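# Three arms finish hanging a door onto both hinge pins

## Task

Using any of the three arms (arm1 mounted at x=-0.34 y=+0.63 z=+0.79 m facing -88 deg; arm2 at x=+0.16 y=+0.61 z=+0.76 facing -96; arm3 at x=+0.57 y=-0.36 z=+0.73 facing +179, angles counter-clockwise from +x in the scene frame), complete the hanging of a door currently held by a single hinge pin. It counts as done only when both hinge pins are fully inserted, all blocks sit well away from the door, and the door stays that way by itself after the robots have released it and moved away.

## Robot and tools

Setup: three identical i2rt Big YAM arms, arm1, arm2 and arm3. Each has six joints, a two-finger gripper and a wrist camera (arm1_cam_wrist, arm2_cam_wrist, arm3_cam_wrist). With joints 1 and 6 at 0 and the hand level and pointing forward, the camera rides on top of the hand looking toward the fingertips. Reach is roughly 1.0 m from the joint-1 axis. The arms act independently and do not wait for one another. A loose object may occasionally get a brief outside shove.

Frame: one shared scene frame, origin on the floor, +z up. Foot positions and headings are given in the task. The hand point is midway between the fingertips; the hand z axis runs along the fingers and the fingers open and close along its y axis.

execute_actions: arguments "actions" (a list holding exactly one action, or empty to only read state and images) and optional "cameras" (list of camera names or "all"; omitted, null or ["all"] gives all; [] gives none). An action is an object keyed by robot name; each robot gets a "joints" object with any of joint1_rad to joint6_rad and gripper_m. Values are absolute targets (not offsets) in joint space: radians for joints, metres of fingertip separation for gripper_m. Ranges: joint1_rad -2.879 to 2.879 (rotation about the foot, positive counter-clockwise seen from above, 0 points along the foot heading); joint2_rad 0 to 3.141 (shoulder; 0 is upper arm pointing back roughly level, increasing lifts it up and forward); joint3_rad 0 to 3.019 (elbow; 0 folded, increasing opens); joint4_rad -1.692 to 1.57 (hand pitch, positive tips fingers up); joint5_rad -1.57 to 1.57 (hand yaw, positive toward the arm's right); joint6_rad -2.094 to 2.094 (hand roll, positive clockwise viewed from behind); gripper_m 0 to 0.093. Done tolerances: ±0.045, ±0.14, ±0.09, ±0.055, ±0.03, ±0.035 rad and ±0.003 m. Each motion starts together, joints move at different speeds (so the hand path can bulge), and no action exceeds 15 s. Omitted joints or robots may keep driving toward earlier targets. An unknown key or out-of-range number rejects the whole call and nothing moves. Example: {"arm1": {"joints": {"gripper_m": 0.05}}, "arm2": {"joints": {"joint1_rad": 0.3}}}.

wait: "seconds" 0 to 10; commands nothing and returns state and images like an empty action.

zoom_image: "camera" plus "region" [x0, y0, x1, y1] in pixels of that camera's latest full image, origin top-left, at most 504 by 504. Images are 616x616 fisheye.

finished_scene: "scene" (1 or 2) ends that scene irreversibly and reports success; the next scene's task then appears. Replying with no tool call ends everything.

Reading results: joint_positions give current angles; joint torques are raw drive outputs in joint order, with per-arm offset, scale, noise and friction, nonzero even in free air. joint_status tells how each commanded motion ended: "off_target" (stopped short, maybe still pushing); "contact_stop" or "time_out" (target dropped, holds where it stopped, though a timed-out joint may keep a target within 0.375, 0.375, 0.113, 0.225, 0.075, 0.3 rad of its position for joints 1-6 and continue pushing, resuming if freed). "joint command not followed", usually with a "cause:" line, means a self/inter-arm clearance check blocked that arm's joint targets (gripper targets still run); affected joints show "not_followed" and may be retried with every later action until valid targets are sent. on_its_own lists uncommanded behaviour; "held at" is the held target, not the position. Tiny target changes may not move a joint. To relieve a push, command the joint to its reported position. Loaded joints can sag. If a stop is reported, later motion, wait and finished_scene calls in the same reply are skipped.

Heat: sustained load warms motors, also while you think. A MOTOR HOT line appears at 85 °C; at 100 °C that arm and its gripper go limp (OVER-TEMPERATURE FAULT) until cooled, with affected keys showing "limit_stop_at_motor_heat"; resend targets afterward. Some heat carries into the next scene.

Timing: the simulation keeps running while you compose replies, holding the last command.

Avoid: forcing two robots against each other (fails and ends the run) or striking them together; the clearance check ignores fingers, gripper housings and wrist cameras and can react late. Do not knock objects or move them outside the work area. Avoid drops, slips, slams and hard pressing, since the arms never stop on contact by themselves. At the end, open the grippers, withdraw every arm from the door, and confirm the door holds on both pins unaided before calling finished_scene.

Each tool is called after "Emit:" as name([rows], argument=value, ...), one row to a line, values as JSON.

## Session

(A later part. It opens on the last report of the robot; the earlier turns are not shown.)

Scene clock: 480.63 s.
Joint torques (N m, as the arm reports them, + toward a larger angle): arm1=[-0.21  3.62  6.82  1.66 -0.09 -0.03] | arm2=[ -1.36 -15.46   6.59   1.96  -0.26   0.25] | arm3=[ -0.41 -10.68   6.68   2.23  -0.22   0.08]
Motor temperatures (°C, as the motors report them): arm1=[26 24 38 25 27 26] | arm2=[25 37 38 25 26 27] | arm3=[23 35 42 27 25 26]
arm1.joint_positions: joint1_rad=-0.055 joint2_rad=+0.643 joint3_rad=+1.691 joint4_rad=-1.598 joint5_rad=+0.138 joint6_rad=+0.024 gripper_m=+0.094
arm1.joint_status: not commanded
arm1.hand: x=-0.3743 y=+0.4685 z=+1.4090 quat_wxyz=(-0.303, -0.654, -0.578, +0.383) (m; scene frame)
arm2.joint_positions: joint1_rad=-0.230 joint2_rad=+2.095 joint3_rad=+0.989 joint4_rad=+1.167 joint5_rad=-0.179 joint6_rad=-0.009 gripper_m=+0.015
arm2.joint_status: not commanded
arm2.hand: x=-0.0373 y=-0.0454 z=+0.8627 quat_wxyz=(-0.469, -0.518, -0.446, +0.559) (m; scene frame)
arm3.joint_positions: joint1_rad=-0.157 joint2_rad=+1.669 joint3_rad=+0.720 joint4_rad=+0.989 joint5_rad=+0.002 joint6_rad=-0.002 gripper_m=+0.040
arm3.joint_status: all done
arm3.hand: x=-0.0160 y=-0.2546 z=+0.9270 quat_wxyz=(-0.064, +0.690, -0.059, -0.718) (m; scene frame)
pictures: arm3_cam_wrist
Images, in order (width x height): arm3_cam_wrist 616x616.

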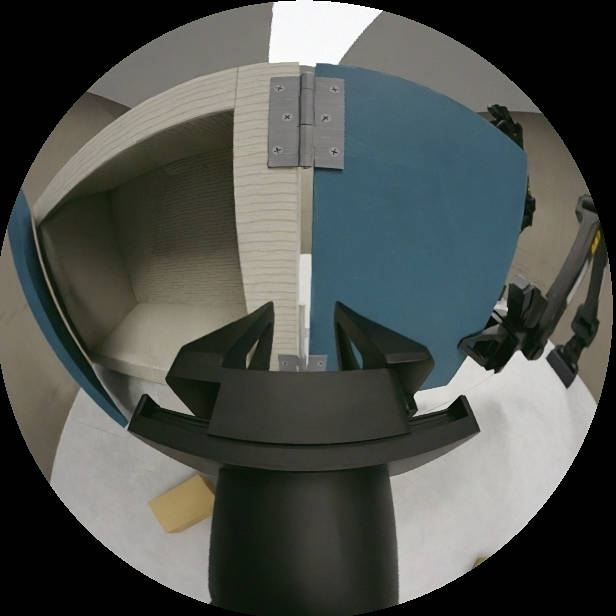

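Emit:
execute_actions([
  {"arm3":{"joints":{"joint2_rad":1.543,"joint3_rad":0.63,"joint4_rad":0.63}}},
], cameras=["arm3_cam_wrist"])

Emit:
zoom_image(camera="arm3_cam_wrist", region=[240,200,380,380])

Scene clock: 489.07 s.
Joint torques (N m, as the arm reports them, + toward a larger angle): arm1=[-0.22  3.64  6.77  1.62 -0.09 -0.03] | arm2=[ -0.99 -15.51   6.45   1.91  -0.27   0.21] | arm3=[-0.74 -9.59  6.98  1.4  -0.21  0.04]
Motor temperatures (°C, as the motors report them): arm1=[26 24 38 25 27 26] | arm2=[25 36 38 25 26 27] | arm3=[23 34 42 27 25 26]
arm1.joint_positions: joint1_rad=-0.055 joint2_rad=+0.643 joint3_rad=+1.691 joint4_rad=-1.598 joint5_rad=+0.138 joint6_rad=+0.024 gripper_m=+0.094
arm1.joint_status: not commanded
arm1.hand: x=-0.3743 y=+0.4685 z=+1.4090 quat_wxyz=(-0.303, -0.654, -0.578, +0.383) (m; scene frame)
arm2.joint_positions: joint1_rad=-0.230 joint2_rad=+2.095 joint3_rad=+0.989 joint4_rad=+1.167 joint5_rad=-0.179 joint6_rad=-0.009 gripper_m=+0.015
arm2.joint_status: not commanded
arm2.hand: x=-0.0373 y=-0.0454 z=+0.8627 quat_wxyz=(-0.469, -0.518, -0.446, +0.559) (m; scene frame)
arm3.joint_positions: joint1_rad=-0.157 joint2_rad=+1.548 joint3_rad=+0.630 joint4_rad=+0.640 joint5_rad=+0.002 joint6_rad=-0.002 gripper_m=+0.040
arm3.joint_status: all done
arm3.hand: x=+0.0286 y=-0.2623 z=+0.8664 quat_wxyz=(-0.053, +0.795, -0.068, -0.600) (m; scene frame)
pictures: arm3_cam_wrist
Images, in order (width x height): arm3_cam_wrist 616x616.

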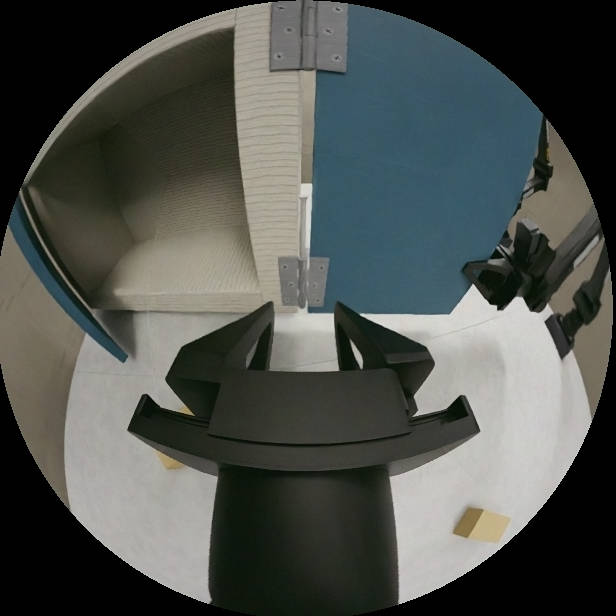

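Region (240, 200, 380, 380) of arm3_cam_wrist's 616x616 image, scaled by 2.800, with more detail than that image has.

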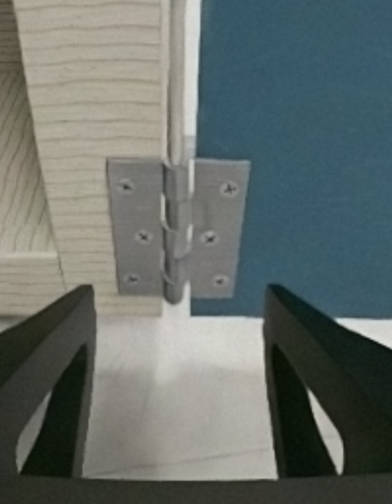

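Emit:
execute_actions([
  {"arm2":{"joints":{"joint2_rad":2.135,"joint3_rad":1.02,"joint4_rad":1.171}}},
], cameras=["arm3_cam_wrist"])

Emit:
zoom_image(camera="arm3_cam_wrist", region=[240,200,380,380])

Scene clock: 495.50 s.
Joint torques (N m, as the arm reports them, + toward a larger angle): arm1=[-0.11  3.61  6.82  1.64 -0.09 -0.01] | arm2=[ -0.93 -13.24   8.35   1.95  -0.2    0.22] | arm3=[-0.71 -9.75  6.81  1.46 -0.18  0.05]
Motor temperatures (°C, as the motors report them): arm1=[26 24 38 25 27 26] | arm2=[25 36 37 25 26 27] | arm3=[23 34 42 27 25 26]
arm1.joint_positions: joint1_rad=-0.055 joint2_rad=+0.643 joint3_rad=+1.691 joint4_rad=-1.598 joint5_rad=+0.138 joint6_rad=+0.024 gripper_m=+0.094
arm1.joint_status: not commanded
arm1.hand: x=-0.3743 y=+0.4685 z=+1.4090 quat_wxyz=(-0.303, -0.654, -0.578, +0.383) (m; scene frame)
arm2.joint_positions: joint1_rad=-0.230 joint2_rad=+2.101 joint3_rad=+0.993 joint4_rad=+1.167 joint5_rad=-0.179 joint6_rad=-0.009 gripper_m=+0.015
arm2.joint_status: all done
arm2.hand: x=-0.0376 y=-0.0464 z=+0.8603 quat_wxyz=(-0.469, -0.519, -0.447, +0.558) (m; scene frame)
arm3.joint_positions: joint1_rad=-0.157 joint2_rad=+1.548 joint3_rad=+0.630 joint4_rad=+0.640 joint5_rad=+0.002 joint6_rad=-0.002 gripper_m=+0.040
arm3.joint_status: not commanded
arm3.hand: x=+0.0286 y=-0.2623 z=+0.8664 quat_wxyz=(-0.053, +0.795, -0.068, -0.600) (m; scene frame)
pictures: arm3_cam_wrist
Images, in order (width x height): arm3_cam_wrist 616x616.

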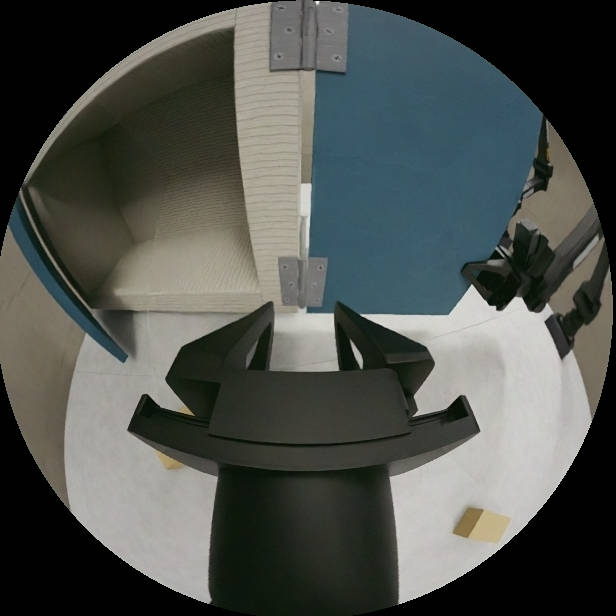

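Region (240, 200, 380, 380) of arm3_cam_wrist's 616x616 image, scaled by 2.800, with more detail than that image has.

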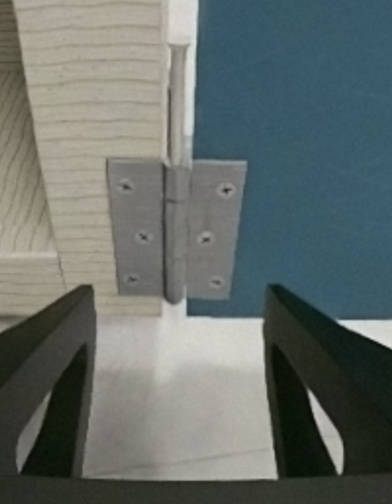

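Emit:
execute_actions([
  {"arm3":{"joints":{"joint2_rad":1.62,"joint3_rad":0.72,"joint4_rad":1.0,"gripper_m":0.0}}},
], cameras=[])

Emit:
execute_actions([
  {"arm3":{"joints":{"joint2_rad":1.73,"joint3_rad":0.83,"joint4_rad":1.0}}},
], cameras=[])

Emit:
execute_actions([
  {"arm3":{"joints":{"joint2_rad":1.86,"joint3_rad":0.79,"joint4_rad":1.06}}},
], cameras=["arm3_cam_wrist"])

Scene clock: 507.70 s.
Joint torques (N m, as the arm reports them, + toward a larger angle): arm1=[-0.23  3.58  6.78  1.64 -0.09 -0.03] | arm2=[ -0.96 -13.19   8.45   1.86  -0.25   0.22] | arm3=[ -0.55 -10.    10.08   2.57  -0.25   0.07]
Motor temperatures (°C, as the motors report them): arm1=[26 24 38 25 27 26] | arm2=[25 36 38 25 26 27] | arm3=[23 33 42 27 25 26]
arm1.joint_positions: joint1_rad=-0.055 joint2_rad=+0.643 joint3_rad=+1.691 joint4_rad=-1.598 joint5_rad=+0.138 joint6_rad=+0.024 gripper_m=+0.094
arm1.joint_status: not commanded
arm1.hand: x=-0.3743 y=+0.4685 z=+1.4090 quat_wxyz=(-0.303, -0.654, -0.578, +0.383) (m; scene frame)
arm2.joint_positions: joint1_rad=-0.230 joint2_rad=+2.101 joint3_rad=+0.993 joint4_rad=+1.167 joint5_rad=-0.179 joint6_rad=-0.009 gripper_m=+0.015
arm2.joint_status: not commanded
arm2.hand: x=-0.0376 y=-0.0464 z=+0.8603 quat_wxyz=(-0.469, -0.519, -0.447, +0.558) (m; scene frame)
arm3.joint_positions: joint1_rad=-0.157 joint2_rad=+1.617 joint3_rad=+0.682 joint4_rad=+0.979 joint5_rad=+0.002 joint6_rad=-0.002 gripper_m=+0.000
arm3.joint_status: all done
arm3.hand: x=-0.0010 y=-0.2572 z=+0.9360 quat_wxyz=(-0.064, +0.689, -0.059, -0.720) (m; scene frame)
pictures: none
No camera images: the call's "cameras" was empty. Leave "cameras" out to get every camera's image.

Scene clock: 508.60 s.
Joint torques (N m, as the arm reports them, + toward a larger angle): arm1=[-0.25  3.55  6.84  1.65 -0.09 -0.02] | arm2=[ -0.86 -13.41   8.48   1.89  -0.22   0.18] | arm3=[ -0.59 -10.75   9.62   2.4   -0.2    0.08]
Motor temperatures (°C, as the motors report them): arm1=[26 24 38 25 27 26] | arm2=[25 36 38 25 26 27] | arm3=[23 33 43 27 25 26]
arm1.joint_positions: joint1_rad=-0.055 joint2_rad=+0.643 joint3_rad=+1.691 joint4_rad=-1.598 joint5_rad=+0.138 joint6_rad=+0.024 gripper_m=+0.094
arm1.joint_status: not commanded
arm1.hand: x=-0.3743 y=+0.4685 z=+1.4090 quat_wxyz=(-0.303, -0.654, -0.578, +0.383) (m; scene frame)
arm2.joint_positions: joint1_rad=-0.230 joint2_rad=+2.101 joint3_rad=+0.993 joint4_rad=+1.167 joint5_rad=-0.179 joint6_rad=-0.009 gripper_m=+0.015
arm2.joint_status: not commanded
arm2.hand: x=-0.0376 y=-0.0464 z=+0.8603 quat_wxyz=(-0.469, -0.519, -0.447, +0.558) (m; scene frame)
arm3.joint_positions: joint1_rad=-0.157 joint2_rad=+1.723 joint3_rad=+0.796 joint4_rad=+0.981 joint5_rad=+0.002 joint6_rad=-0.002 gripper_m=+0.000
arm3.joint_status: all done
arm3.hand: x=-0.0421 y=-0.2500 z=+0.9293 quat_wxyz=(-0.064, +0.685, -0.059, -0.723) (m; scene frame)
pictures: none
No camera images: the call's "cameras" was empty. Leave "cameras" out to get every camera's image.

Scene clock: 509.30 s.
Joint torques (N m, as the arm reports them, + toward a larger angle): arm1=[-0.24  3.76  6.8   1.62 -0.09 -0.02] | arm2=[ -1.07 -12.97   8.38   2.06  -0.25   0.22] | arm3=[-0.99 -8.81  5.65  1.3  -0.18  0.01]
Motor temperatures (°C, as the motors report them): arm1=[26 24 38 25 27 26] | arm2=[25 36 38 25 26 27] | arm3=[23 33 43 27 25 26]
arm1.joint_positions: joint1_rad=-0.055 joint2_rad=+0.643 joint3_rad=+1.691 joint4_rad=-1.598 joint5_rad=+0.138 joint6_rad=+0.024 gripper_m=+0.094
arm1.joint_status: not commanded
arm1.hand: x=-0.3743 y=+0.4685 z=+1.4090 quat_wxyz=(-0.303, -0.654, -0.578, +0.383) (m; scene frame)
arm2.joint_positions: joint1_rad=-0.230 joint2_rad=+2.101 joint3_rad=+0.993 joint4_rad=+1.167 joint5_rad=-0.179 joint6_rad=-0.009 gripper_m=+0.015
arm2.joint_status: not commanded
arm2.hand: x=-0.0376 y=-0.0464 z=+0.8603 quat_wxyz=(-0.469, -0.519, -0.447, +0.558) (m; scene frame)
arm3.joint_positions: joint1_rad=-0.157 joint2_rad=+1.814 joint3_rad=+0.796 joint4_rad=+1.074 joint5_rad=+0.002 joint6_rad=-0.002 gripper_m=+0.000
arm3.joint_status: all done
arm3.hand: x=-0.0459 y=-0.2493 z=+0.8975 quat_wxyz=(-0.064, +0.684, -0.059, -0.724) (m; scene frame)
pictures: arm3_cam_wrist
Images, in order (width x height): arm3_cam_wrist 616x616.

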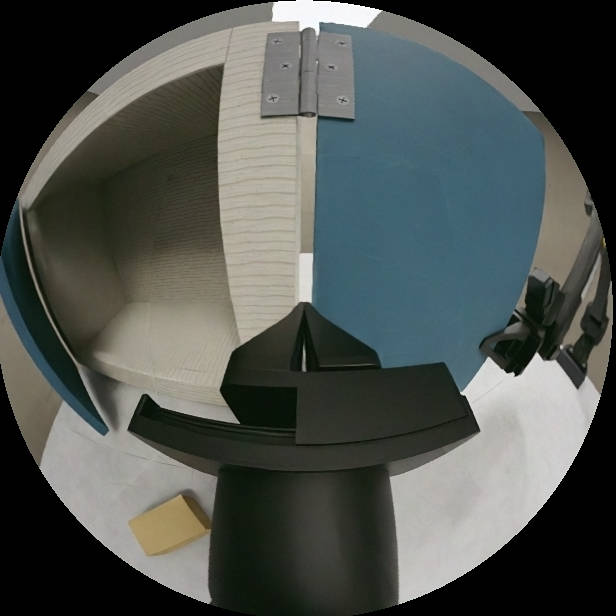

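Moving down. Continue to ~.86.

Emit:
execute_actions([
  {"arm3":{"joints":{"joint2_rad":1.96,"joint3_rad":0.82,"joint4_rad":1.14}}},
], cameras=[])

Scene clock: 513.43 s.
Joint torques (N m, as the arm reports them, + toward a larger angle): arm1=[-0.1   3.61  6.76  1.65 -0.09 -0.02] | arm2=[ -1.25 -13.11   8.44   1.97  -0.25   0.19] | arm3=[-0.43 -5.18  7.55 -0.18 -0.22  0.05]
Motor temperatures (°C, as the motors report them): arm1=[26 24 38 25 27 26] | arm2=[25 36 38 25 26 27] | arm3=[23 33 42 27 25 26]
arm1.joint_positions: joint1_rad=-0.055 joint2_rad=+0.643 joint3_rad=+1.691 joint4_rad=-1.598 joint5_rad=+0.138 joint6_rad=+0.024 gripper_m=+0.094
arm1.joint_status: not commanded
arm1.hand: x=-0.3743 y=+0.4685 z=+1.4090 quat_wxyz=(-0.303, -0.654, -0.578, +0.383) (m; scene frame)
arm2.joint_positions: joint1_rad=-0.230 joint2_rad=+2.101 joint3_rad=+0.993 joint4_rad=+1.167 joint5_rad=-0.179 joint6_rad=-0.009 gripper_m=+0.015
arm2.joint_status: not commanded
arm2.hand: x=-0.0376 y=-0.0464 z=+0.8603 quat_wxyz=(-0.469, -0.519, -0.447, +0.558) (m; scene frame)
arm3.joint_positions: joint1_rad=-0.157 joint2_rad=+1.867 joint3_rad=+0.798 joint4_rad=+1.193 joint5_rad=+0.002 joint6_rad=-0.002 gripper_m=+0.000
arm3.joint_status: all done
arm3.hand: x=-0.0457 y=-0.2494 z=+0.8950 quat_wxyz=(-0.066, +0.660, -0.057, -0.746) (m; scene frame)
pictures: none
No camera images: the call's "cameras" was empty. Leave "cameras" out to get every camera's image.

Emit:
execute_actions([
  {"arm3":{"joints":{"joint2_rad":1.70,"joint3_rad":0.76,"joint4_rad":1.0}}},
], cameras=[])

Emit:
execute_actions([
  {"arm3":{"joints":{"joint2_rad":1.543,"joint3_rad":0.63,"joint4_rad":0.63,"gripper_m":0.04}}},
], cameras=["arm3_cam_wrist"])

Emit:
zoom_image(camera="arm3_cam_wrist", region=[240,200,380,380])

Scene clock: 519.50 s.
Joint torques (N m, as the arm reports them, + toward a larger angle): arm1=[-0.1   3.53  6.82  1.67 -0.09 -0.02] | arm2=[ -0.67 -13.22   8.45   1.92  -0.24   0.2 ] | arm3=[ -0.33 -11.26   7.18   1.57  -0.19   0.04]
Motor temperatures (°C, as the motors report them): arm1=[26 24 38 25 27 26] | arm2=[25 35 38 25 26 27] | arm3=[23 33 43 27 25 26]
arm1.joint_positions: joint1_rad=-0.055 joint2_rad=+0.643 joint3_rad=+1.691 joint4_rad=-1.598 joint5_rad=+0.138 joint6_rad=+0.024 gripper_m=+0.094
arm1.joint_status: not commanded
arm1.hand: x=-0.3743 y=+0.4685 z=+1.4090 quat_wxyz=(-0.303, -0.654, -0.578, +0.383) (m; scene frame)
arm2.joint_positions: joint1_rad=-0.230 joint2_rad=+2.101 joint3_rad=+0.993 joint4_rad=+1.167 joint5_rad=-0.179 joint6_rad=-0.009 gripper_m=+0.015
arm2.joint_status: not commanded
arm2.hand: x=-0.0376 y=-0.0464 z=+0.8603 quat_wxyz=(-0.469, -0.519, -0.447, +0.558) (m; scene frame)
arm3.joint_positions: joint1_rad=-0.157 joint2_rad=+1.699 joint3_rad=+0.754 joint4_rad=+1.007 joint5_rad=+0.002 joint6_rad=-0.002 gripper_m=+0.000
arm3.joint_status: all done
arm3.hand: x=-0.0278 y=-0.2525 z=+0.9301 quat_wxyz=(-0.064, +0.682, -0.059, -0.726) (m; scene frame)
pictures: none
No camera images: the call's "cameras" was empty. Leave "cameras" out to get every camera's image.

Scene clock: 520.60 s.
Joint torques (N m, as the arm reports them, + toward a larger angle): arm1=[-0.08  3.58  6.73  1.63 -0.09 -0.03] | arm2=[ -1.08 -12.96   8.48   1.93  -0.24   0.19] | arm3=[-0.79 -9.46  6.78  1.36 -0.22  0.04]
Motor temperatures (°C, as the motors report them): arm1=[26 24 38 25 27 26] | arm2=[25 35 38 25 26 27] | arm3=[23 33 43 27 25 26]
arm1.joint_positions: joint1_rad=-0.055 joint2_rad=+0.643 joint3_rad=+1.691 joint4_rad=-1.598 joint5_rad=+0.138 joint6_rad=+0.024 gripper_m=+0.094
arm1.joint_status: not commanded
arm1.hand: x=-0.3743 y=+0.4685 z=+1.4090 quat_wxyz=(-0.303, -0.654, -0.578, +0.383) (m; scene frame)
arm2.joint_positions: joint1_rad=-0.230 joint2_rad=+2.101 joint3_rad=+0.993 joint4_rad=+1.167 joint5_rad=-0.179 joint6_rad=-0.009 gripper_m=+0.015
arm2.joint_status: not commanded
arm2.hand: x=-0.0376 y=-0.0464 z=+0.8603 quat_wxyz=(-0.469, -0.519, -0.447, +0.558) (m; scene frame)
arm3.joint_positions: joint1_rad=-0.157 joint2_rad=+1.548 joint3_rad=+0.630 joint4_rad=+0.640 joint5_rad=+0.002 joint6_rad=-0.002 gripper_m=+0.040
arm3.joint_status: all done
arm3.hand: x=+0.0284 y=-0.2623 z=+0.8669 quat_wxyz=(-0.054, +0.795, -0.068, -0.600) (m; scene frame)
pictures: arm3_cam_wrist
Images, in order (width x height): arm3_cam_wrist 616x616.

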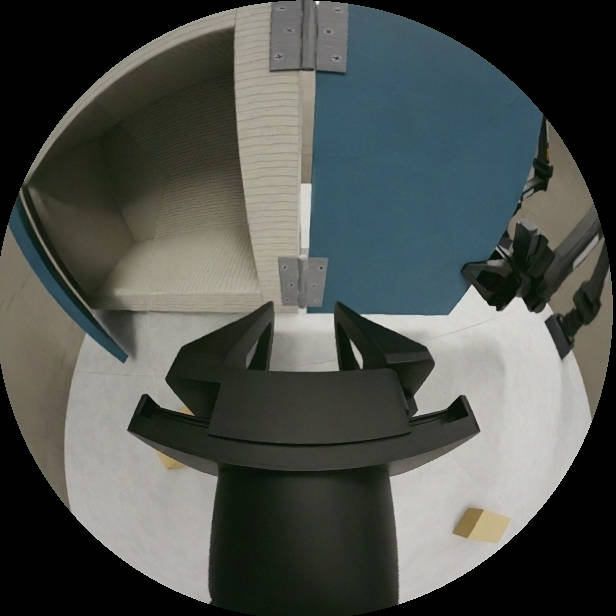

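Region (240, 200, 380, 380) of arm3_cam_wrist's 616x616 image, scaled by 2.800, with more detail than that image has.

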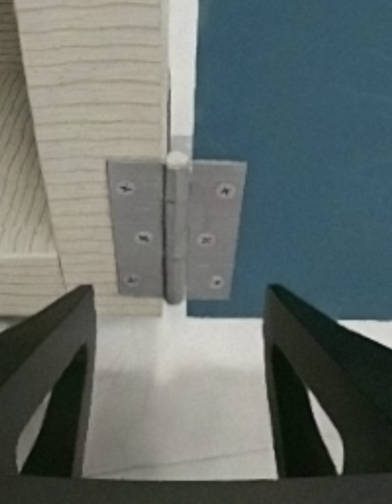

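Emit:
execute_actions([
  {"arm2":{"joints":{"joint2_rad":2.10,"joint3_rad":0.993,"gripper_m":0.07}},"arm3":{"joints":{"joint2_rad":1.62,"joint3_rad":0.66,"joint4_rad":0.55}}},
], cameras=[])

Emit:
execute_actions([
  {"arm2":{"joints":{"joint2_rad":1.9,"joint3_rad":0.62,"joint4_rad":1.3}}},
], cameras=["arm3_cam_wrist"])

Emit:
zoom_image(camera="arm3_cam_wrist", region=[250,190,360,330])

Scene clock: 528.50 s.
Joint torques (N m, as the arm reports them, + toward a larger angle): arm1=[-0.41  3.74  6.83  1.65 -0.1  -0.02] | arm2=[ -1.37 -15.64   6.16   1.84  -0.16   0.23] | arm3=[-0.54 -9.31  9.01  1.52 -0.21  0.06]
Motor temperatures (°C, as the motors report them): arm1=[26 24 38 25 27 26] | arm2=[25 35 38 25 26 27] | arm3=[23 33 43 27 25 26]
arm1.joint_positions: joint1_rad=-0.055 joint2_rad=+0.643 joint3_rad=+1.691 joint4_rad=-1.598 joint5_rad=+0.138 joint6_rad=+0.024 gripper_m=+0.094
arm1.joint_status: not commanded
arm1.hand: x=-0.3743 y=+0.4685 z=+1.4090 quat_wxyz=(-0.303, -0.654, -0.578, +0.383) (m; scene frame)
arm2.joint_positions: joint1_rad=-0.230 joint2_rad=+2.101 joint3_rad=+0.993 joint4_rad=+1.167 joint5_rad=-0.181 joint6_rad=-0.009 gripper_m=+0.070
arm2.joint_status: all done
arm2.hand: x=-0.0372 y=-0.0464 z=+0.8603 quat_wxyz=(-0.470, -0.519, -0.447, +0.557) (m; scene frame)
arm3.joint_positions: joint1_rad=-0.157 joint2_rad=+1.617 joint3_rad=+0.630 joint4_rad=+0.557 joint5_rad=+0.002 joint6_rad=-0.002 gripper_m=+0.040
arm3.joint_status: all done
arm3.hand: x=+0.0367 y=-0.2637 z=+0.8113 quat_wxyz=(-0.048, +0.839, -0.072, -0.538) (m; scene frame)
pictures: none
No camera images: the call's "cameras" was empty. Leave "cameras" out to get every camera's image.

Scene clock: 529.60 s.
Joint torques (N m, as the arm reports them, + toward a larger angle): arm1=[-0.29  3.51  6.82  1.7  -0.1  -0.02] | arm2=[ -0.88 -10.92   5.01   2.52  -0.12   0.21] | arm3=[-0.77 -9.35  8.87  1.42 -0.2   0.08]
Motor temperatures (°C, as the motors report them): arm1=[26 24 38 25 27 26] | arm2=[25 35 38 25 26 27] | arm3=[23 33 43 27 25 26]
arm1.joint_positions: joint1_rad=-0.055 joint2_rad=+0.643 joint3_rad=+1.691 joint4_rad=-1.598 joint5_rad=+0.138 joint6_rad=+0.024 gripper_m=+0.094
arm1.joint_status: not commanded
arm1.hand: x=-0.3743 y=+0.4685 z=+1.4090 quat_wxyz=(-0.303, -0.654, -0.578, +0.383) (m; scene frame)
arm2.joint_positions: joint1_rad=-0.230 joint2_rad=+1.886 joint3_rad=+0.616 joint4_rad=+1.281 joint5_rad=-0.181 joint6_rad=-0.009 gripper_m=+0.070
arm2.joint_status: all done
arm2.hand: x=+0.0044 y=+0.0714 z=+0.8722 quat_wxyz=(-0.462, -0.533, -0.456, +0.543) (m; scene frame)
arm3.joint_positions: joint1_rad=-0.157 joint2_rad=+1.617 joint3_rad=+0.630 joint4_rad=+0.557 joint5_rad=+0.002 joint6_rad=-0.002 gripper_m=+0.040
arm3.joint_status: not commanded
arm3.hand: x=+0.0367 y=-0.2637 z=+0.8113 quat_wxyz=(-0.048, +0.839, -0.072, -0.538) (m; scene frame)
pictures: arm3_cam_wrist
Images, in order (width x height): arm3_cam_wrist 616x616.

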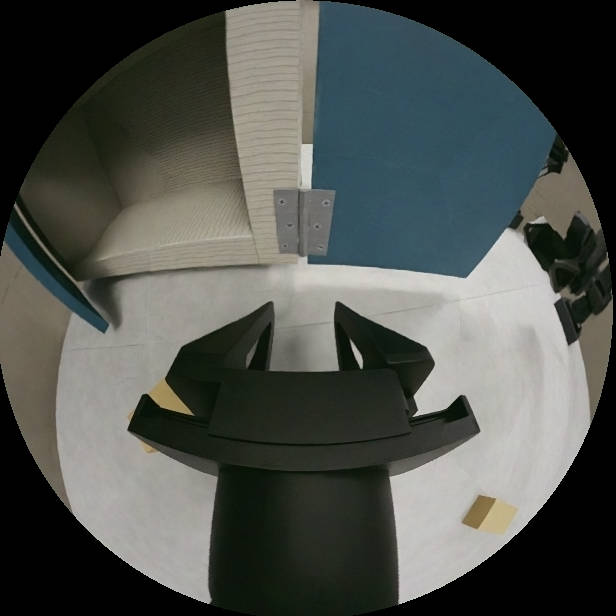

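Region (250, 190, 360, 330) of arm3_cam_wrist's 616x616 image, scaled by 3.600, with more detail than that image has; it fills the left 396 columns of this view, and the rest is white.

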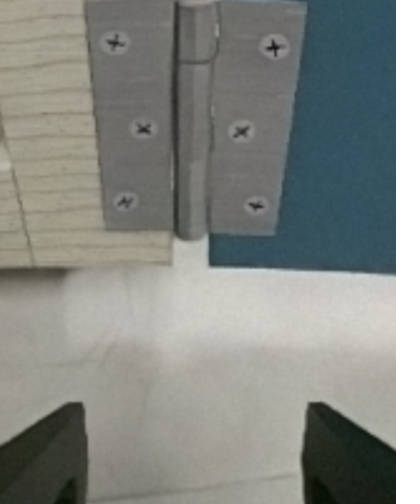

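Emit:
execute_actions([
  {"arm3":{"joints":{"joint2_rad":1.3,"joint3_rad":0.8,"joint4_rad":-0.6,"gripper_m":0.08}},"arm2":{"joints":{"joint2_rad":1.0,"joint3_rad":0.5,"joint4_rad":0.3}}},
], cameras=[])

Emit:
execute_actions([
  {"arm3":{"joints":{"joint1_rad":0.22,"joint2_rad":1.4,"joint3_rad":1.09,"joint4_rad":-1.05}},"arm2":{"joints":{"joint1_rad":0.5,"joint2_rad":0.6}}},
])

Scene clock: 539.17 s.
Joint torques (N m, as the arm reports them, + toward a larger angle): arm1=[-0.14  3.63  6.78  1.66 -0.09 -0.02] | arm2=[-1.25 -4.69 11.18  1.02 -0.17  0.23] | arm3=[-0.48 -6.86 10.14  0.78 -0.17  0.06]
Motor temperatures (°C, as the motors report them): arm1=[26 24 38 25 27 26] | arm2=[25 35 38 25 26 27] | arm3=[23 33 44 27 25 26]
arm1.joint_positions: joint1_rad=-0.055 joint2_rad=+0.643 joint3_rad=+1.691 joint4_rad=-1.598 joint5_rad=+0.138 joint6_rad=+0.024 gripper_m=+0.094
arm1.joint_status: not commanded
arm1.hand: x=-0.3743 y=+0.4685 z=+1.4090 quat_wxyz=(-0.303, -0.654, -0.578, +0.383) (m; scene frame)
arm2.joint_positions: joint1_rad=-0.230 joint2_rad=+1.002 joint3_rad=+0.493 joint4_rad=+0.321 joint5_rad=-0.181 joint6_rad=-0.008 gripper_m=+0.070
arm2.joint_status: all done
arm2.hand: x=+0.0410 y=+0.1788 z=+1.0190 quat_wxyz=(-0.425, -0.591, -0.490, +0.479) (m; scene frame)
arm3.joint_positions: joint1_rad=-0.157 joint2_rad=+1.292 joint3_rad=+0.780 joint4_rad=-0.590 joint5_rad=+0.002 joint6_rad=-0.002 gripper_m=+0.080
arm3.joint_status: all done
arm3.hand: x=+0.1492 y=-0.2833 z=+0.8338 quat_wxyz=(-0.021, +0.969, -0.083, -0.232) (m; scene frame)
pictures: none
No camera images: the call's "cameras" was empty. Leave "cameras" out to get every camera's image.

Scene clock: 540.47 s.
Joint torques (N m, as the arm reports them, + toward a larger angle): arm1=[-0.03  3.62  6.76  1.59 -0.09 -0.01] | arm2=[-0.29 -0.59 12.15  1.06  0.02  0.18] | arm3=[ -0.45 -10.1   11.29   0.39  -0.14   0.05]
Motor temperatures (°C, as the motors report them): arm1=[26 24 38 25 27 26] | arm2=[25 35 38 25 26 27] | arm3=[23 33 44 27 25 26]
arm1.joint_positions: joint1_rad=-0.055 joint2_rad=+0.643 joint3_rad=+1.691 joint4_rad=-1.598 joint5_rad=+0.138 joint6_rad=+0.024 gripper_m=+0.094
arm1.joint_status: not commanded
arm1.hand: x=-0.3743 y=+0.4685 z=+1.4090 quat_wxyz=(-0.303, -0.654, -0.578, +0.383) (m; scene frame)
arm2.joint_positions: joint1_rad=+0.494 joint2_rad=+0.593 joint3_rad=+0.493 joint4_rad=+0.316 joint5_rad=-0.184 joint6_rad=-0.007 gripper_m=+0.070
arm2.joint_status: all done
arm2.hand: x=+0.3251 y=+0.2865 z=+1.1779 quat_wxyz=(-0.677, -0.287, -0.555, +0.389) (m; scene frame)
arm3.joint_positions: joint1_rad=+0.228 joint2_rad=+1.408 joint3_rad=+1.058 joint4_rad=-1.040 joint5_rad=+0.000 joint6_rad=-0.002 gripper_m=+0.080
arm3.joint_status: all done
arm3.hand: x=+0.1489 y=-0.4477 z=+0.8694 quat_wxyz=(+0.009, +0.990, +0.106, -0.090) (m; scene frame)
pictures: arm1_cam_wrist, arm2_cam_wrist, arm3_cam_wrist
Images, in order (width x height): arm1_cam_wrist 616x616, arm2_cam_wrist 616x616, arm3_cam_wrist 616x616.

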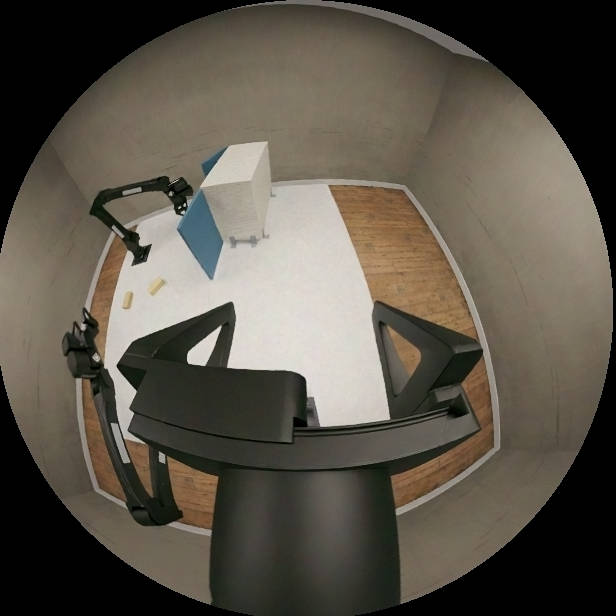

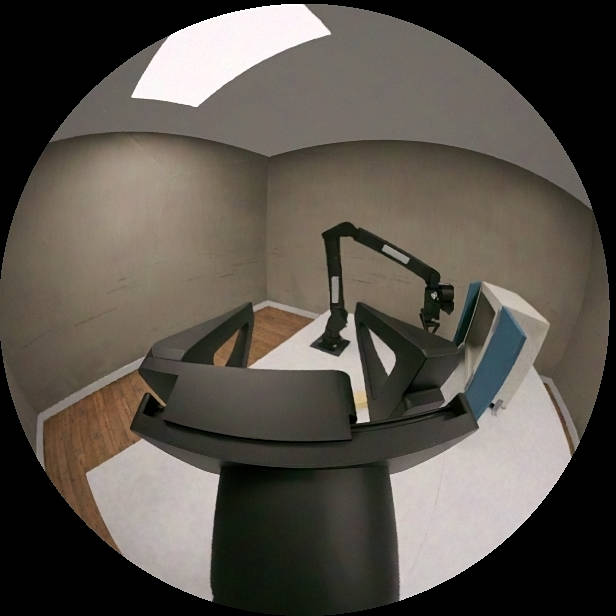

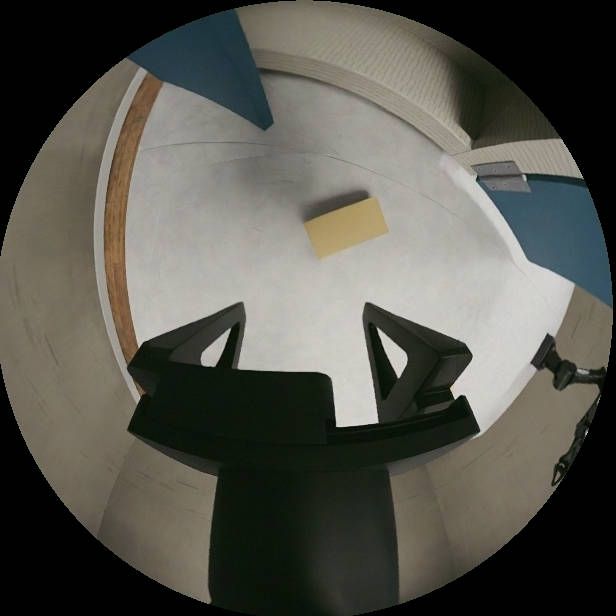

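Emit:
execute_actions([
  {"arm3":{"joints":{"joint1_rad":0.13,"joint2_rad":1.58,"joint3_rad":1.12,"joint4_rad":-0.95,"joint6_rad":1.13}}},
], cameras=["arm3_cam_wrist"])

Scene clock: 559.37 s.
Joint torques (N m, as the arm reports them, + toward a larger angle): arm1=[-0.13  3.52  6.83  1.64 -0.09 -0.02] | arm2=[ 0.04 -0.44 12.26  1.12 -0.01  0.2 ] | arm3=[  0.02 -11.89  10.77   1.05  -0.05   0.1 ]
Motor temperatures (°C, as the motors report them): arm1=[26 24 38 25 27 26] | arm2=[25 33 41 25 26 27] | arm3=[23 33 47 27 25 26]
arm1.joint_positions: joint1_rad=-0.055 joint2_rad=+0.643 joint3_rad=+1.691 joint4_rad=-1.598 joint5_rad=+0.138 joint6_rad=+0.024 gripper_m=+0.094
arm1.joint_status: not commanded
arm1.hand: x=-0.3743 y=+0.4685 z=+1.4090 quat_wxyz=(-0.303, -0.654, -0.578, +0.383) (m; scene frame)
arm2.joint_positions: joint1_rad=+0.494 joint2_rad=+0.593 joint3_rad=+0.493 joint4_rad=+0.316 joint5_rad=-0.184 joint6_rad=-0.007 gripper_m=+0.070
arm2.joint_status: not commanded
arm2.hand: x=+0.3251 y=+0.2865 z=+1.1779 quat_wxyz=(-0.677, -0.287, -0.555, +0.389) (m; scene frame)
arm3.joint_positions: joint1_rad=+0.128 joint2_rad=+1.591 joint3_rad=+1.086 joint4_rad=-0.961 joint5_rad=+0.000 joint6_rad=+1.122 gripper_m=+0.080
arm3.joint_status: all done
arm3.hand: x=+0.1157 y=-0.4082 z=+0.8051 quat_wxyz=(+0.030, +0.874, -0.483, -0.042) (m; scene frame)
pictures: arm3_cam_wrist
Images, in order (width x height): arm3_cam_wrist 616x616.

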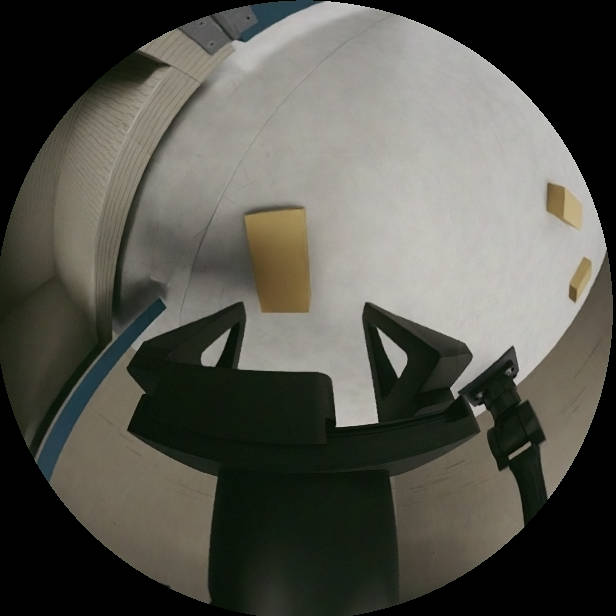

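Emit:
execute_actions([
  {"arm3":{"joints":{"joint2_rad":1.66,"joint3_rad":1.14,"joint4_rad":-0.9}}},
], cameras=[])

Emit:
execute_actions([
  {"arm3":{"joints":{"joint2_rad":1.725,"joint3_rad":1.10,"joint4_rad":-0.815}}},
], cameras=["arm3_cam_wrist"])

Scene clock: 566.87 s.
Joint torques (N m, as the arm reports them, + toward a larger angle): arm1=[-0.25  3.56  6.78  1.71 -0.09 -0.03] | arm2=[-0.5  -0.19 12.14  1.14  0.01  0.19] | arm3=[  0.25 -11.01  10.99   1.02  -0.08   0.1 ]
Motor temperatures (°C, as the motors report them): arm1=[26 24 38 25 27 26] | arm2=[25 33 41 25 26 27] | arm3=[23 34 48 27 25 26]
arm1.joint_positions: joint1_rad=-0.055 joint2_rad=+0.643 joint3_rad=+1.691 joint4_rad=-1.598 joint5_rad=+0.138 joint6_rad=+0.024 gripper_m=+0.094
arm1.joint_status: not commanded
arm1.hand: x=-0.3743 y=+0.4685 z=+1.4090 quat_wxyz=(-0.303, -0.654, -0.578, +0.383) (m; scene frame)
arm2.joint_positions: joint1_rad=+0.494 joint2_rad=+0.593 joint3_rad=+0.493 joint4_rad=+0.316 joint5_rad=-0.184 joint6_rad=-0.007 gripper_m=+0.070
arm2.joint_status: not commanded
arm2.hand: x=+0.3251 y=+0.2865 z=+1.1779 quat_wxyz=(-0.677, -0.287, -0.555, +0.389) (m; scene frame)
arm3.joint_positions: joint1_rad=+0.128 joint2_rad=+1.654 joint3_rad=+1.100 joint4_rad=-0.912 joint5_rad=+0.000 joint6_rad=+1.123 gripper_m=+0.080
arm3.joint_status: all done
arm3.hand: x=+0.1012 y=-0.4098 z=+0.7837 quat_wxyz=(+0.030, +0.874, -0.483, -0.043) (m; scene frame)
pictures: none
No camera images: the call's "cameras" was empty. Leave "cameras" out to get every camera's image.

Scene clock: 567.70 s.
Joint torques (N m, as the arm reports them, + toward a larger angle): arm1=[-0.34  3.57  6.8   1.64 -0.09 -0.02] | arm2=[ 0.23 -0.85 12.34  1.05  0.    0.21] | arm3=[  0.36 -11.75   7.48   0.98  -0.05   0.1 ]
Motor temperatures (°C, as the motors report them): arm1=[26 24 38 25 27 26] | arm2=[25 33 41 25 26 27] | arm3=[23 34 47 27 25 26]
arm1.joint_positions: joint1_rad=-0.055 joint2_rad=+0.643 joint3_rad=+1.691 joint4_rad=-1.598 joint5_rad=+0.138 joint6_rad=+0.024 gripper_m=+0.094
arm1.joint_status: not commanded
arm1.hand: x=-0.3743 y=+0.4685 z=+1.4090 quat_wxyz=(-0.303, -0.654, -0.578, +0.383) (m; scene frame)
arm2.joint_positions: joint1_rad=+0.494 joint2_rad=+0.593 joint3_rad=+0.493 joint4_rad=+0.316 joint5_rad=-0.184 joint6_rad=-0.007 gripper_m=+0.070
arm2.joint_status: not commanded
arm2.hand: x=+0.3251 y=+0.2865 z=+1.1779 quat_wxyz=(-0.677, -0.287, -0.555, +0.389) (m; scene frame)
arm3.joint_positions: joint1_rad=+0.128 joint2_rad=+1.720 joint3_rad=+1.100 joint4_rad=-0.828 joint5_rad=+0.000 joint6_rad=+1.123 gripper_m=+0.080
arm3.joint_status: all done
arm3.hand: x=+0.0866 y=-0.4114 z=+0.7557 quat_wxyz=(+0.035, +0.873, -0.483, -0.050) (m; scene frame)
pictures: arm3_cam_wrist
Images, in order (width x height): arm3_cam_wrist 616x616.

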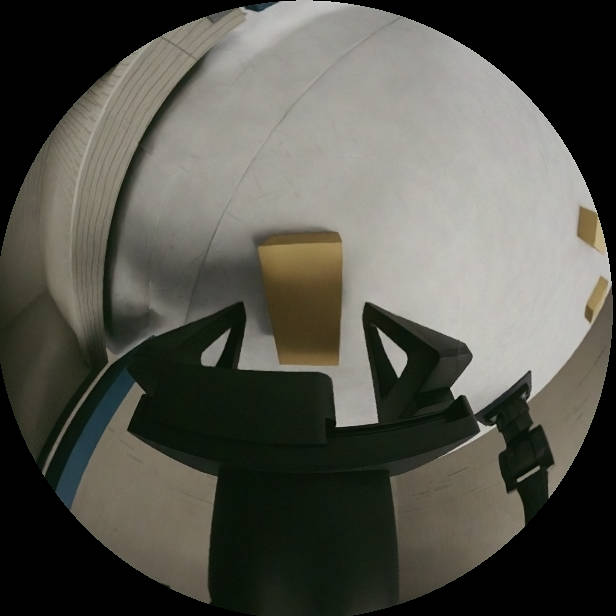

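Emit:
execute_actions([
  {"arm3":{"joints":{"gripper_m":0.0}}},
], cameras=[])

Emit:
execute_actions([
  {"arm3":{"joints":{"joint2_rad":1.5,"joint3_rad":1.0,"joint4_rad":-0.95}}},
], cameras=[])

Emit:
execute_actions([
  {"arm3":{"joints":{"joint1_rad":0.165,"joint2_rad":1.1,"joint3_rad":0.62,"joint4_rad":-0.95}}},
], cameras=["arm3_cam_wrist"])

Scene clock: 575.33 s.
Joint torques (N m, as the arm reports them, + toward a larger angle): arm1=[-0.33  3.57  6.82  1.63 -0.09 -0.03] | arm2=[ 0.04 -0.32 12.2   1.02  0.01  0.17] | arm3=[  0.34 -11.84   7.36   1.13  -0.07   0.08]
Motor temperatures (°C, as the motors report them): arm1=[26 24 38 25 27 26] | arm2=[25 33 41 25 26 27] | arm3=[23 34 46 27 25 26]
arm1.joint_positions: joint1_rad=-0.055 joint2_rad=+0.643 joint3_rad=+1.691 joint4_rad=-1.598 joint5_rad=+0.138 joint6_rad=+0.024 gripper_m=+0.094
arm1.joint_status: not commanded
arm1.hand: x=-0.3743 y=+0.4685 z=+1.4090 quat_wxyz=(-0.303, -0.654, -0.578, +0.383) (m; scene frame)
arm2.joint_positions: joint1_rad=+0.494 joint2_rad=+0.593 joint3_rad=+0.493 joint4_rad=+0.316 joint5_rad=-0.184 joint6_rad=-0.007 gripper_m=+0.070
arm2.joint_status: not commanded
arm2.hand: x=+0.3251 y=+0.2865 z=+1.1779 quat_wxyz=(-0.677, -0.287, -0.555, +0.389) (m; scene frame)
arm3.joint_positions: joint1_rad=+0.128 joint2_rad=+1.720 joint3_rad=+1.100 joint4_rad=-0.828 joint5_rad=+0.000 joint6_rad=+1.124 gripper_m=+0.044
arm3.joint_status: gripper_m off_target (ended at +0.044, target +0.000)
arm3.hand: x=+0.0865 y=-0.4114 z=+0.7557 quat_wxyz=(+0.035, +0.873, -0.483, -0.050) (m; scene frame)
pictures: none
No camera images: the call's "cameras" was empty. Leave "cameras" out to get every camera's image.

Scene clock: 576.37 s.
Joint torques (N m, as the arm reports them, + toward a larger angle): arm1=[-0.27  3.54  6.8   1.67 -0.08 -0.02] | arm2=[-0.15  0.04 12.24  1.04  0.03  0.2 ] | arm3=[  0.1  -10.26   8.76   0.26  -0.05   0.08]
Motor temperatures (°C, as the motors report them): arm1=[26 24 38 25 27 26] | arm2=[25 33 41 25 26 27] | arm3=[23 34 46 27 25 26]
arm1.joint_positions: joint1_rad=-0.055 joint2_rad=+0.643 joint3_rad=+1.691 joint4_rad=-1.598 joint5_rad=+0.138 joint6_rad=+0.024 gripper_m=+0.094
arm1.joint_status: not commanded
arm1.hand: x=-0.3743 y=+0.4685 z=+1.4090 quat_wxyz=(-0.303, -0.654, -0.578, +0.383) (m; scene frame)
arm2.joint_positions: joint1_rad=+0.494 joint2_rad=+0.593 joint3_rad=+0.493 joint4_rad=+0.316 joint5_rad=-0.184 joint6_rad=-0.007 gripper_m=+0.070
arm2.joint_status: not commanded
arm2.hand: x=+0.3251 y=+0.2865 z=+1.1779 quat_wxyz=(-0.677, -0.287, -0.555, +0.389) (m; scene frame)
arm3.joint_positions: joint1_rad=+0.128 joint2_rad=+1.498 joint3_rad=+0.989 joint4_rad=-0.942 joint5_rad=+0.000 joint6_rad=+1.124 gripper_m=+0.044
arm3.joint_status: all done
arm3.hand: x=+0.1477 y=-0.4046 z=+0.8096 quat_wxyz=(+0.034, +0.873, -0.483, -0.049) (m; scene frame)
pictures: none
No camera images: the call's "cameras" was empty. Leave "cameras" out to get every camera's image.

Scene clock: 577.43 s.
Joint torques (N m, as the arm reports them, + toward a larger angle): arm1=[-0.11  3.71  6.79  1.64 -0.09 -0.02] | arm2=[ 0.12 -0.26 12.25  1.17  0.03  0.19] | arm3=[ 1.34 -4.7   8.11  0.53 -0.04  0.09]
Motor temperatures (°C, as the motors report them): arm1=[26 24 37 25 27 26] | arm2=[25 33 41 25 26 27] | arm3=[23 34 46 27 25 26]
arm1.joint_positions: joint1_rad=-0.055 joint2_rad=+0.643 joint3_rad=+1.691 joint4_rad=-1.598 joint5_rad=+0.138 joint6_rad=+0.024 gripper_m=+0.094
arm1.joint_status: not commanded
arm1.hand: x=-0.3743 y=+0.4685 z=+1.4090 quat_wxyz=(-0.303, -0.654, -0.578, +0.383) (m; scene frame)
arm2.joint_positions: joint1_rad=+0.494 joint2_rad=+0.593 joint3_rad=+0.493 joint4_rad=+0.316 joint5_rad=-0.184 joint6_rad=-0.007 gripper_m=+0.070
arm2.joint_status: not commanded
arm2.hand: x=+0.3251 y=+0.2865 z=+1.1779 quat_wxyz=(-0.677, -0.287, -0.555, +0.389) (m; scene frame)
arm3.joint_positions: joint1_rad=+0.156 joint2_rad=+1.105 joint3_rad=+0.619 joint4_rad=-0.945 joint5_rad=+0.000 joint6_rad=+1.124 gripper_m=+0.044
arm3.joint_status: all done
arm3.hand: x=+0.2881 y=-0.3966 z=+0.8044 quat_wxyz=(+0.041, +0.879, -0.471, -0.057) (m; scene frame)
pictures: arm3_cam_wrist
Images, in order (width x height): arm3_cam_wrist 616x616.

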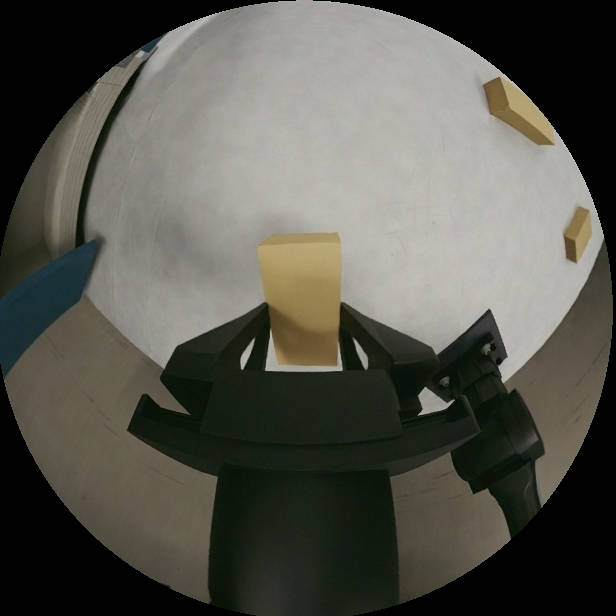

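Emit:
execute_actions([
  {"arm3":{"joints":{"joint2_rad":1.225,"joint3_rad":0.56,"joint4_rad":-0.83}}},
], cameras=[])

Scene clock: 585.43 s.
Joint torques (N m, as the arm reports them, + toward a larger angle): arm1=[-0.09  3.54  6.78  1.65 -0.08 -0.02] | arm2=[ 0.51 -0.44 12.28  1.06  0.    0.22] | arm3=[ 0.57 -4.86  7.33  1.05 -0.03  0.08]
Motor temperatures (°C, as the motors report them): arm1=[26 24 37 25 27 26] | arm2=[25 33 42 25 26 27] | arm3=[23 33 45 26 25 26]
arm1.joint_positions: joint1_rad=-0.055 joint2_rad=+0.643 joint3_rad=+1.691 joint4_rad=-1.598 joint5_rad=+0.138 joint6_rad=+0.024 gripper_m=+0.094
arm1.joint_status: not commanded
arm1.hand: x=-0.3743 y=+0.4685 z=+1.4090 quat_wxyz=(-0.303, -0.654, -0.578, +0.383) (m; scene frame)
arm2.joint_positions: joint1_rad=+0.494 joint2_rad=+0.593 joint3_rad=+0.493 joint4_rad=+0.316 joint5_rad=-0.184 joint6_rad=-0.007 gripper_m=+0.070
arm2.joint_status: not commanded
arm2.hand: x=+0.3251 y=+0.2865 z=+1.1779 quat_wxyz=(-0.677, -0.287, -0.555, +0.389) (m; scene frame)
arm3.joint_positions: joint1_rad=+0.156 joint2_rad=+1.227 joint3_rad=+0.557 joint4_rad=-0.844 joint5_rad=+0.000 joint6_rad=+1.124 gripper_m=+0.044
arm3.joint_status: all done
arm3.hand: x=+0.3013 y=-0.3947 z=+0.7541 quat_wxyz=(+0.016, +0.881, -0.472, -0.023) (m; scene frame)
pictures: none
No camera images: the call's "cameras" was empty. Leave "cameras" out to get every camera's image.

Emit:
execute_actions([
  {"arm3":{"joints":{"gripper_m":0.08}}},
], cameras=[])

Emit:
execute_actions([
  {"arm3":{"joints":{"joint2_rad":0.9,"joint3_rad":0.75,"joint4_rad":-1.1}}},
], cameras=[])

Emit:
execute_actions([
  {"arm3":{"joints":{"joint1_rad":-0.7,"joint6_rad":0}}},
])

Scene clock: 592.50 s.
Joint torques (N m, as the arm reports them, + toward a larger angle): arm1=[-0.26  3.53  6.78  1.63 -0.09 -0.02] | arm2=[-0.42  0.09 12.21  1.04 -0.01  0.21] | arm3=[ 1.15 -5.21  7.28  0.93 -0.01  0.12]
Motor temperatures (°C, as the motors report them): arm1=[26 24 37 25 27 26] | arm2=[25 32 42 25 26 27] | arm3=[23 33 45 26 25 26]
arm1.joint_positions: joint1_rad=-0.055 joint2_rad=+0.643 joint3_rad=+1.691 joint4_rad=-1.598 joint5_rad=+0.138 joint6_rad=+0.024 gripper_m=+0.094
arm1.joint_status: not commanded
arm1.hand: x=-0.3743 y=+0.4685 z=+1.4090 quat_wxyz=(-0.303, -0.654, -0.578, +0.383) (m; scene frame)
arm2.joint_positions: joint1_rad=+0.494 joint2_rad=+0.593 joint3_rad=+0.493 joint4_rad=+0.316 joint5_rad=-0.184 joint6_rad=-0.007 gripper_m=+0.070
arm2.joint_status: not commanded
arm2.hand: x=+0.3251 y=+0.2865 z=+1.1779 quat_wxyz=(-0.677, -0.287, -0.555, +0.389) (m; scene frame)
arm3.joint_positions: joint1_rad=+0.156 joint2_rad=+1.227 joint3_rad=+0.557 joint4_rad=-0.843 joint5_rad=+0.000 joint6_rad=+1.124 gripper_m=+0.080
arm3.joint_status: all done
arm3.hand: x=+0.3009 y=-0.3948 z=+0.7541 quat_wxyz=(+0.017, +0.881, -0.472, -0.023) (m; scene frame)
pictures: none
No camera images: the call's "cameras" was empty. Leave "cameras" out to get every camera's image.

Scene clock: 593.57 s.
Joint torques (N m, as the arm reports them, + toward a larger angle): arm1=[-0.14  3.54  6.78  1.68 -0.1  -0.02] | arm2=[ 0.04 -0.13 12.31  0.98  0.03  0.18] | arm3=[ 0.81 -2.12 11.45  0.58 -0.05  0.05]
Motor temperatures (°C, as the motors report them): arm1=[26 24 37 25 27 26] | arm2=[25 32 42 25 26 27] | arm3=[23 33 45 26 25 26]
arm1.joint_positions: joint1_rad=-0.055 joint2_rad=+0.643 joint3_rad=+1.691 joint4_rad=-1.598 joint5_rad=+0.138 joint6_rad=+0.024 gripper_m=+0.094
arm1.joint_status: not commanded
arm1.hand: x=-0.3743 y=+0.4685 z=+1.4090 quat_wxyz=(-0.303, -0.654, -0.578, +0.383) (m; scene frame)
arm2.joint_positions: joint1_rad=+0.494 joint2_rad=+0.593 joint3_rad=+0.493 joint4_rad=+0.316 joint5_rad=-0.184 joint6_rad=-0.007 gripper_m=+0.070
arm2.joint_status: not commanded
arm2.hand: x=+0.3251 y=+0.2865 z=+1.1779 quat_wxyz=(-0.677, -0.287, -0.555, +0.389) (m; scene frame)
arm3.joint_positions: joint1_rad=+0.156 joint2_rad=+0.889 joint3_rad=+0.725 joint4_rad=-1.090 joint5_rad=+0.000 joint6_rad=+1.124 gripper_m=+0.080
arm3.joint_status: all done
arm3.hand: x=+0.2835 y=-0.3973 z=+0.8980 quat_wxyz=(+0.093, +0.870, -0.467, -0.127) (m; scene frame)
pictures: none
No camera images: the call's "cameras" was empty. Leave "cameras" out to get every camera's image.

Scene clock: 595.50 s.
Joint torques (N m, as the arm reports them, + toward a larger angle): arm1=[-0.24  3.46  6.76  1.66 -0.09 -0.02] | arm2=[ 0.22 -0.13 12.2   1.    0.04  0.2 ] | arm3=[-0.23 -1.74 11.34  0.47 -0.14 -0.01]
Motor temperatures (°C, as the motors report them): arm1=[26 24 37 25 27 26] | arm2=[25 32 42 25 26 27] | arm3=[23 32 45 26 25 26]
arm1.joint_positions: joint1_rad=-0.055 joint2_rad=+0.643 joint3_rad=+1.691 joint4_rad=-1.598 joint5_rad=+0.138 joint6_rad=+0.024 gripper_m=+0.094
arm1.joint_status: not commanded
arm1.hand: x=-0.3743 y=+0.4685 z=+1.4090 quat_wxyz=(-0.303, -0.654, -0.578, +0.383) (m; scene frame)
arm2.joint_positions: joint1_rad=+0.494 joint2_rad=+0.593 joint3_rad=+0.493 joint4_rad=+0.316 joint5_rad=-0.184 joint6_rad=-0.007 gripper_m=+0.070
arm2.joint_status: not commanded
arm2.hand: x=+0.3251 y=+0.2865 z=+1.1779 quat_wxyz=(-0.677, -0.287, -0.555, +0.389) (m; scene frame)
arm3.joint_positions: joint1_rad=-0.691 joint2_rad=+0.889 joint3_rad=+0.725 joint4_rad=-1.090 joint5_rad=+0.000 joint6_rad=+0.008 gripper_m=+0.080
arm3.joint_status: all done
arm3.hand: x=+0.3504 y=-0.1693 z=+0.8983 quat_wxyz=(-0.054, +0.925, -0.346, -0.148) (m; scene frame)
pictures: arm1_cam_wrist, arm2_cam_wrist, arm3_cam_wrist
Images, in order (width x height): arm1_cam_wrist 616x616, arm2_cam_wrist 616x616, arm3_cam_wrist 616x616.

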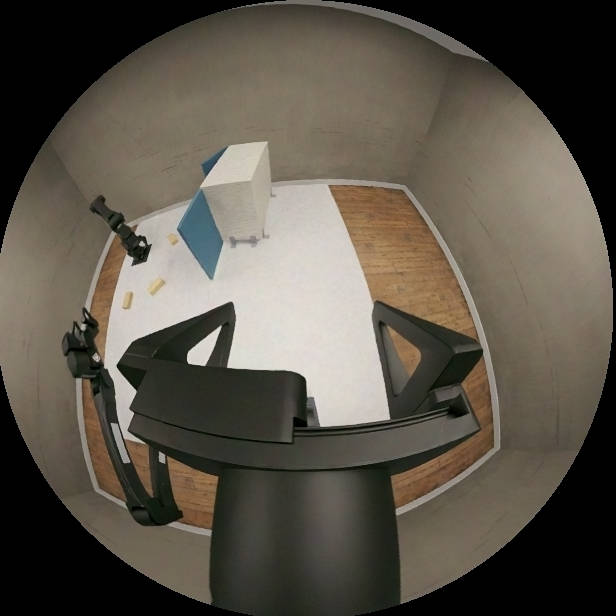

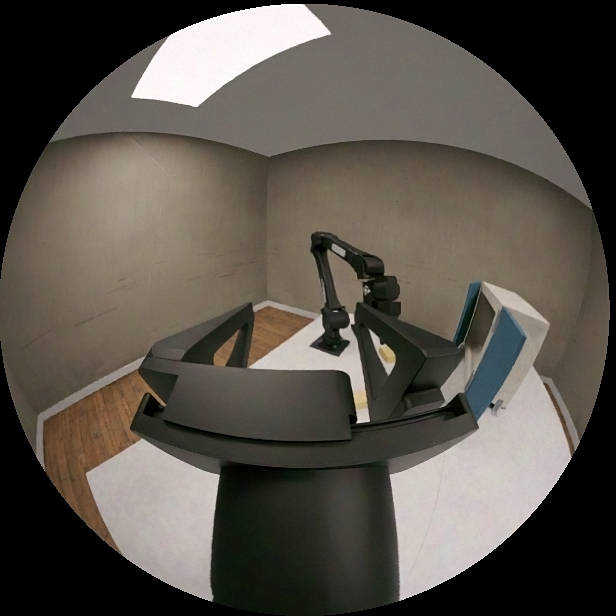

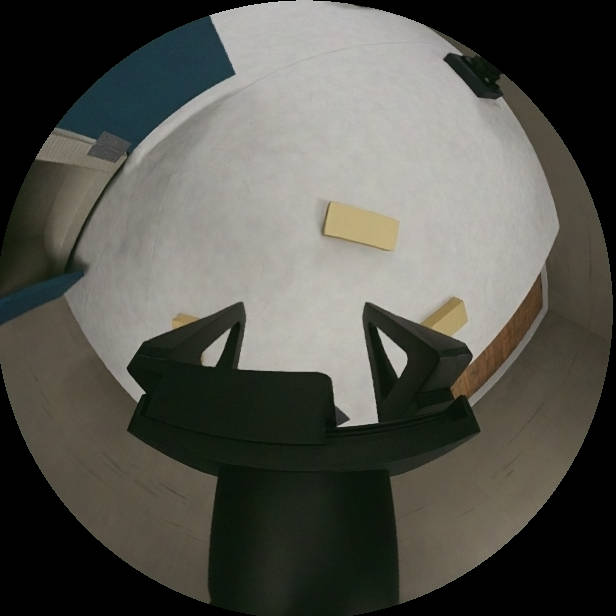

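Emit:
finished_scene(scene=2)

The scene is finished: the task was done.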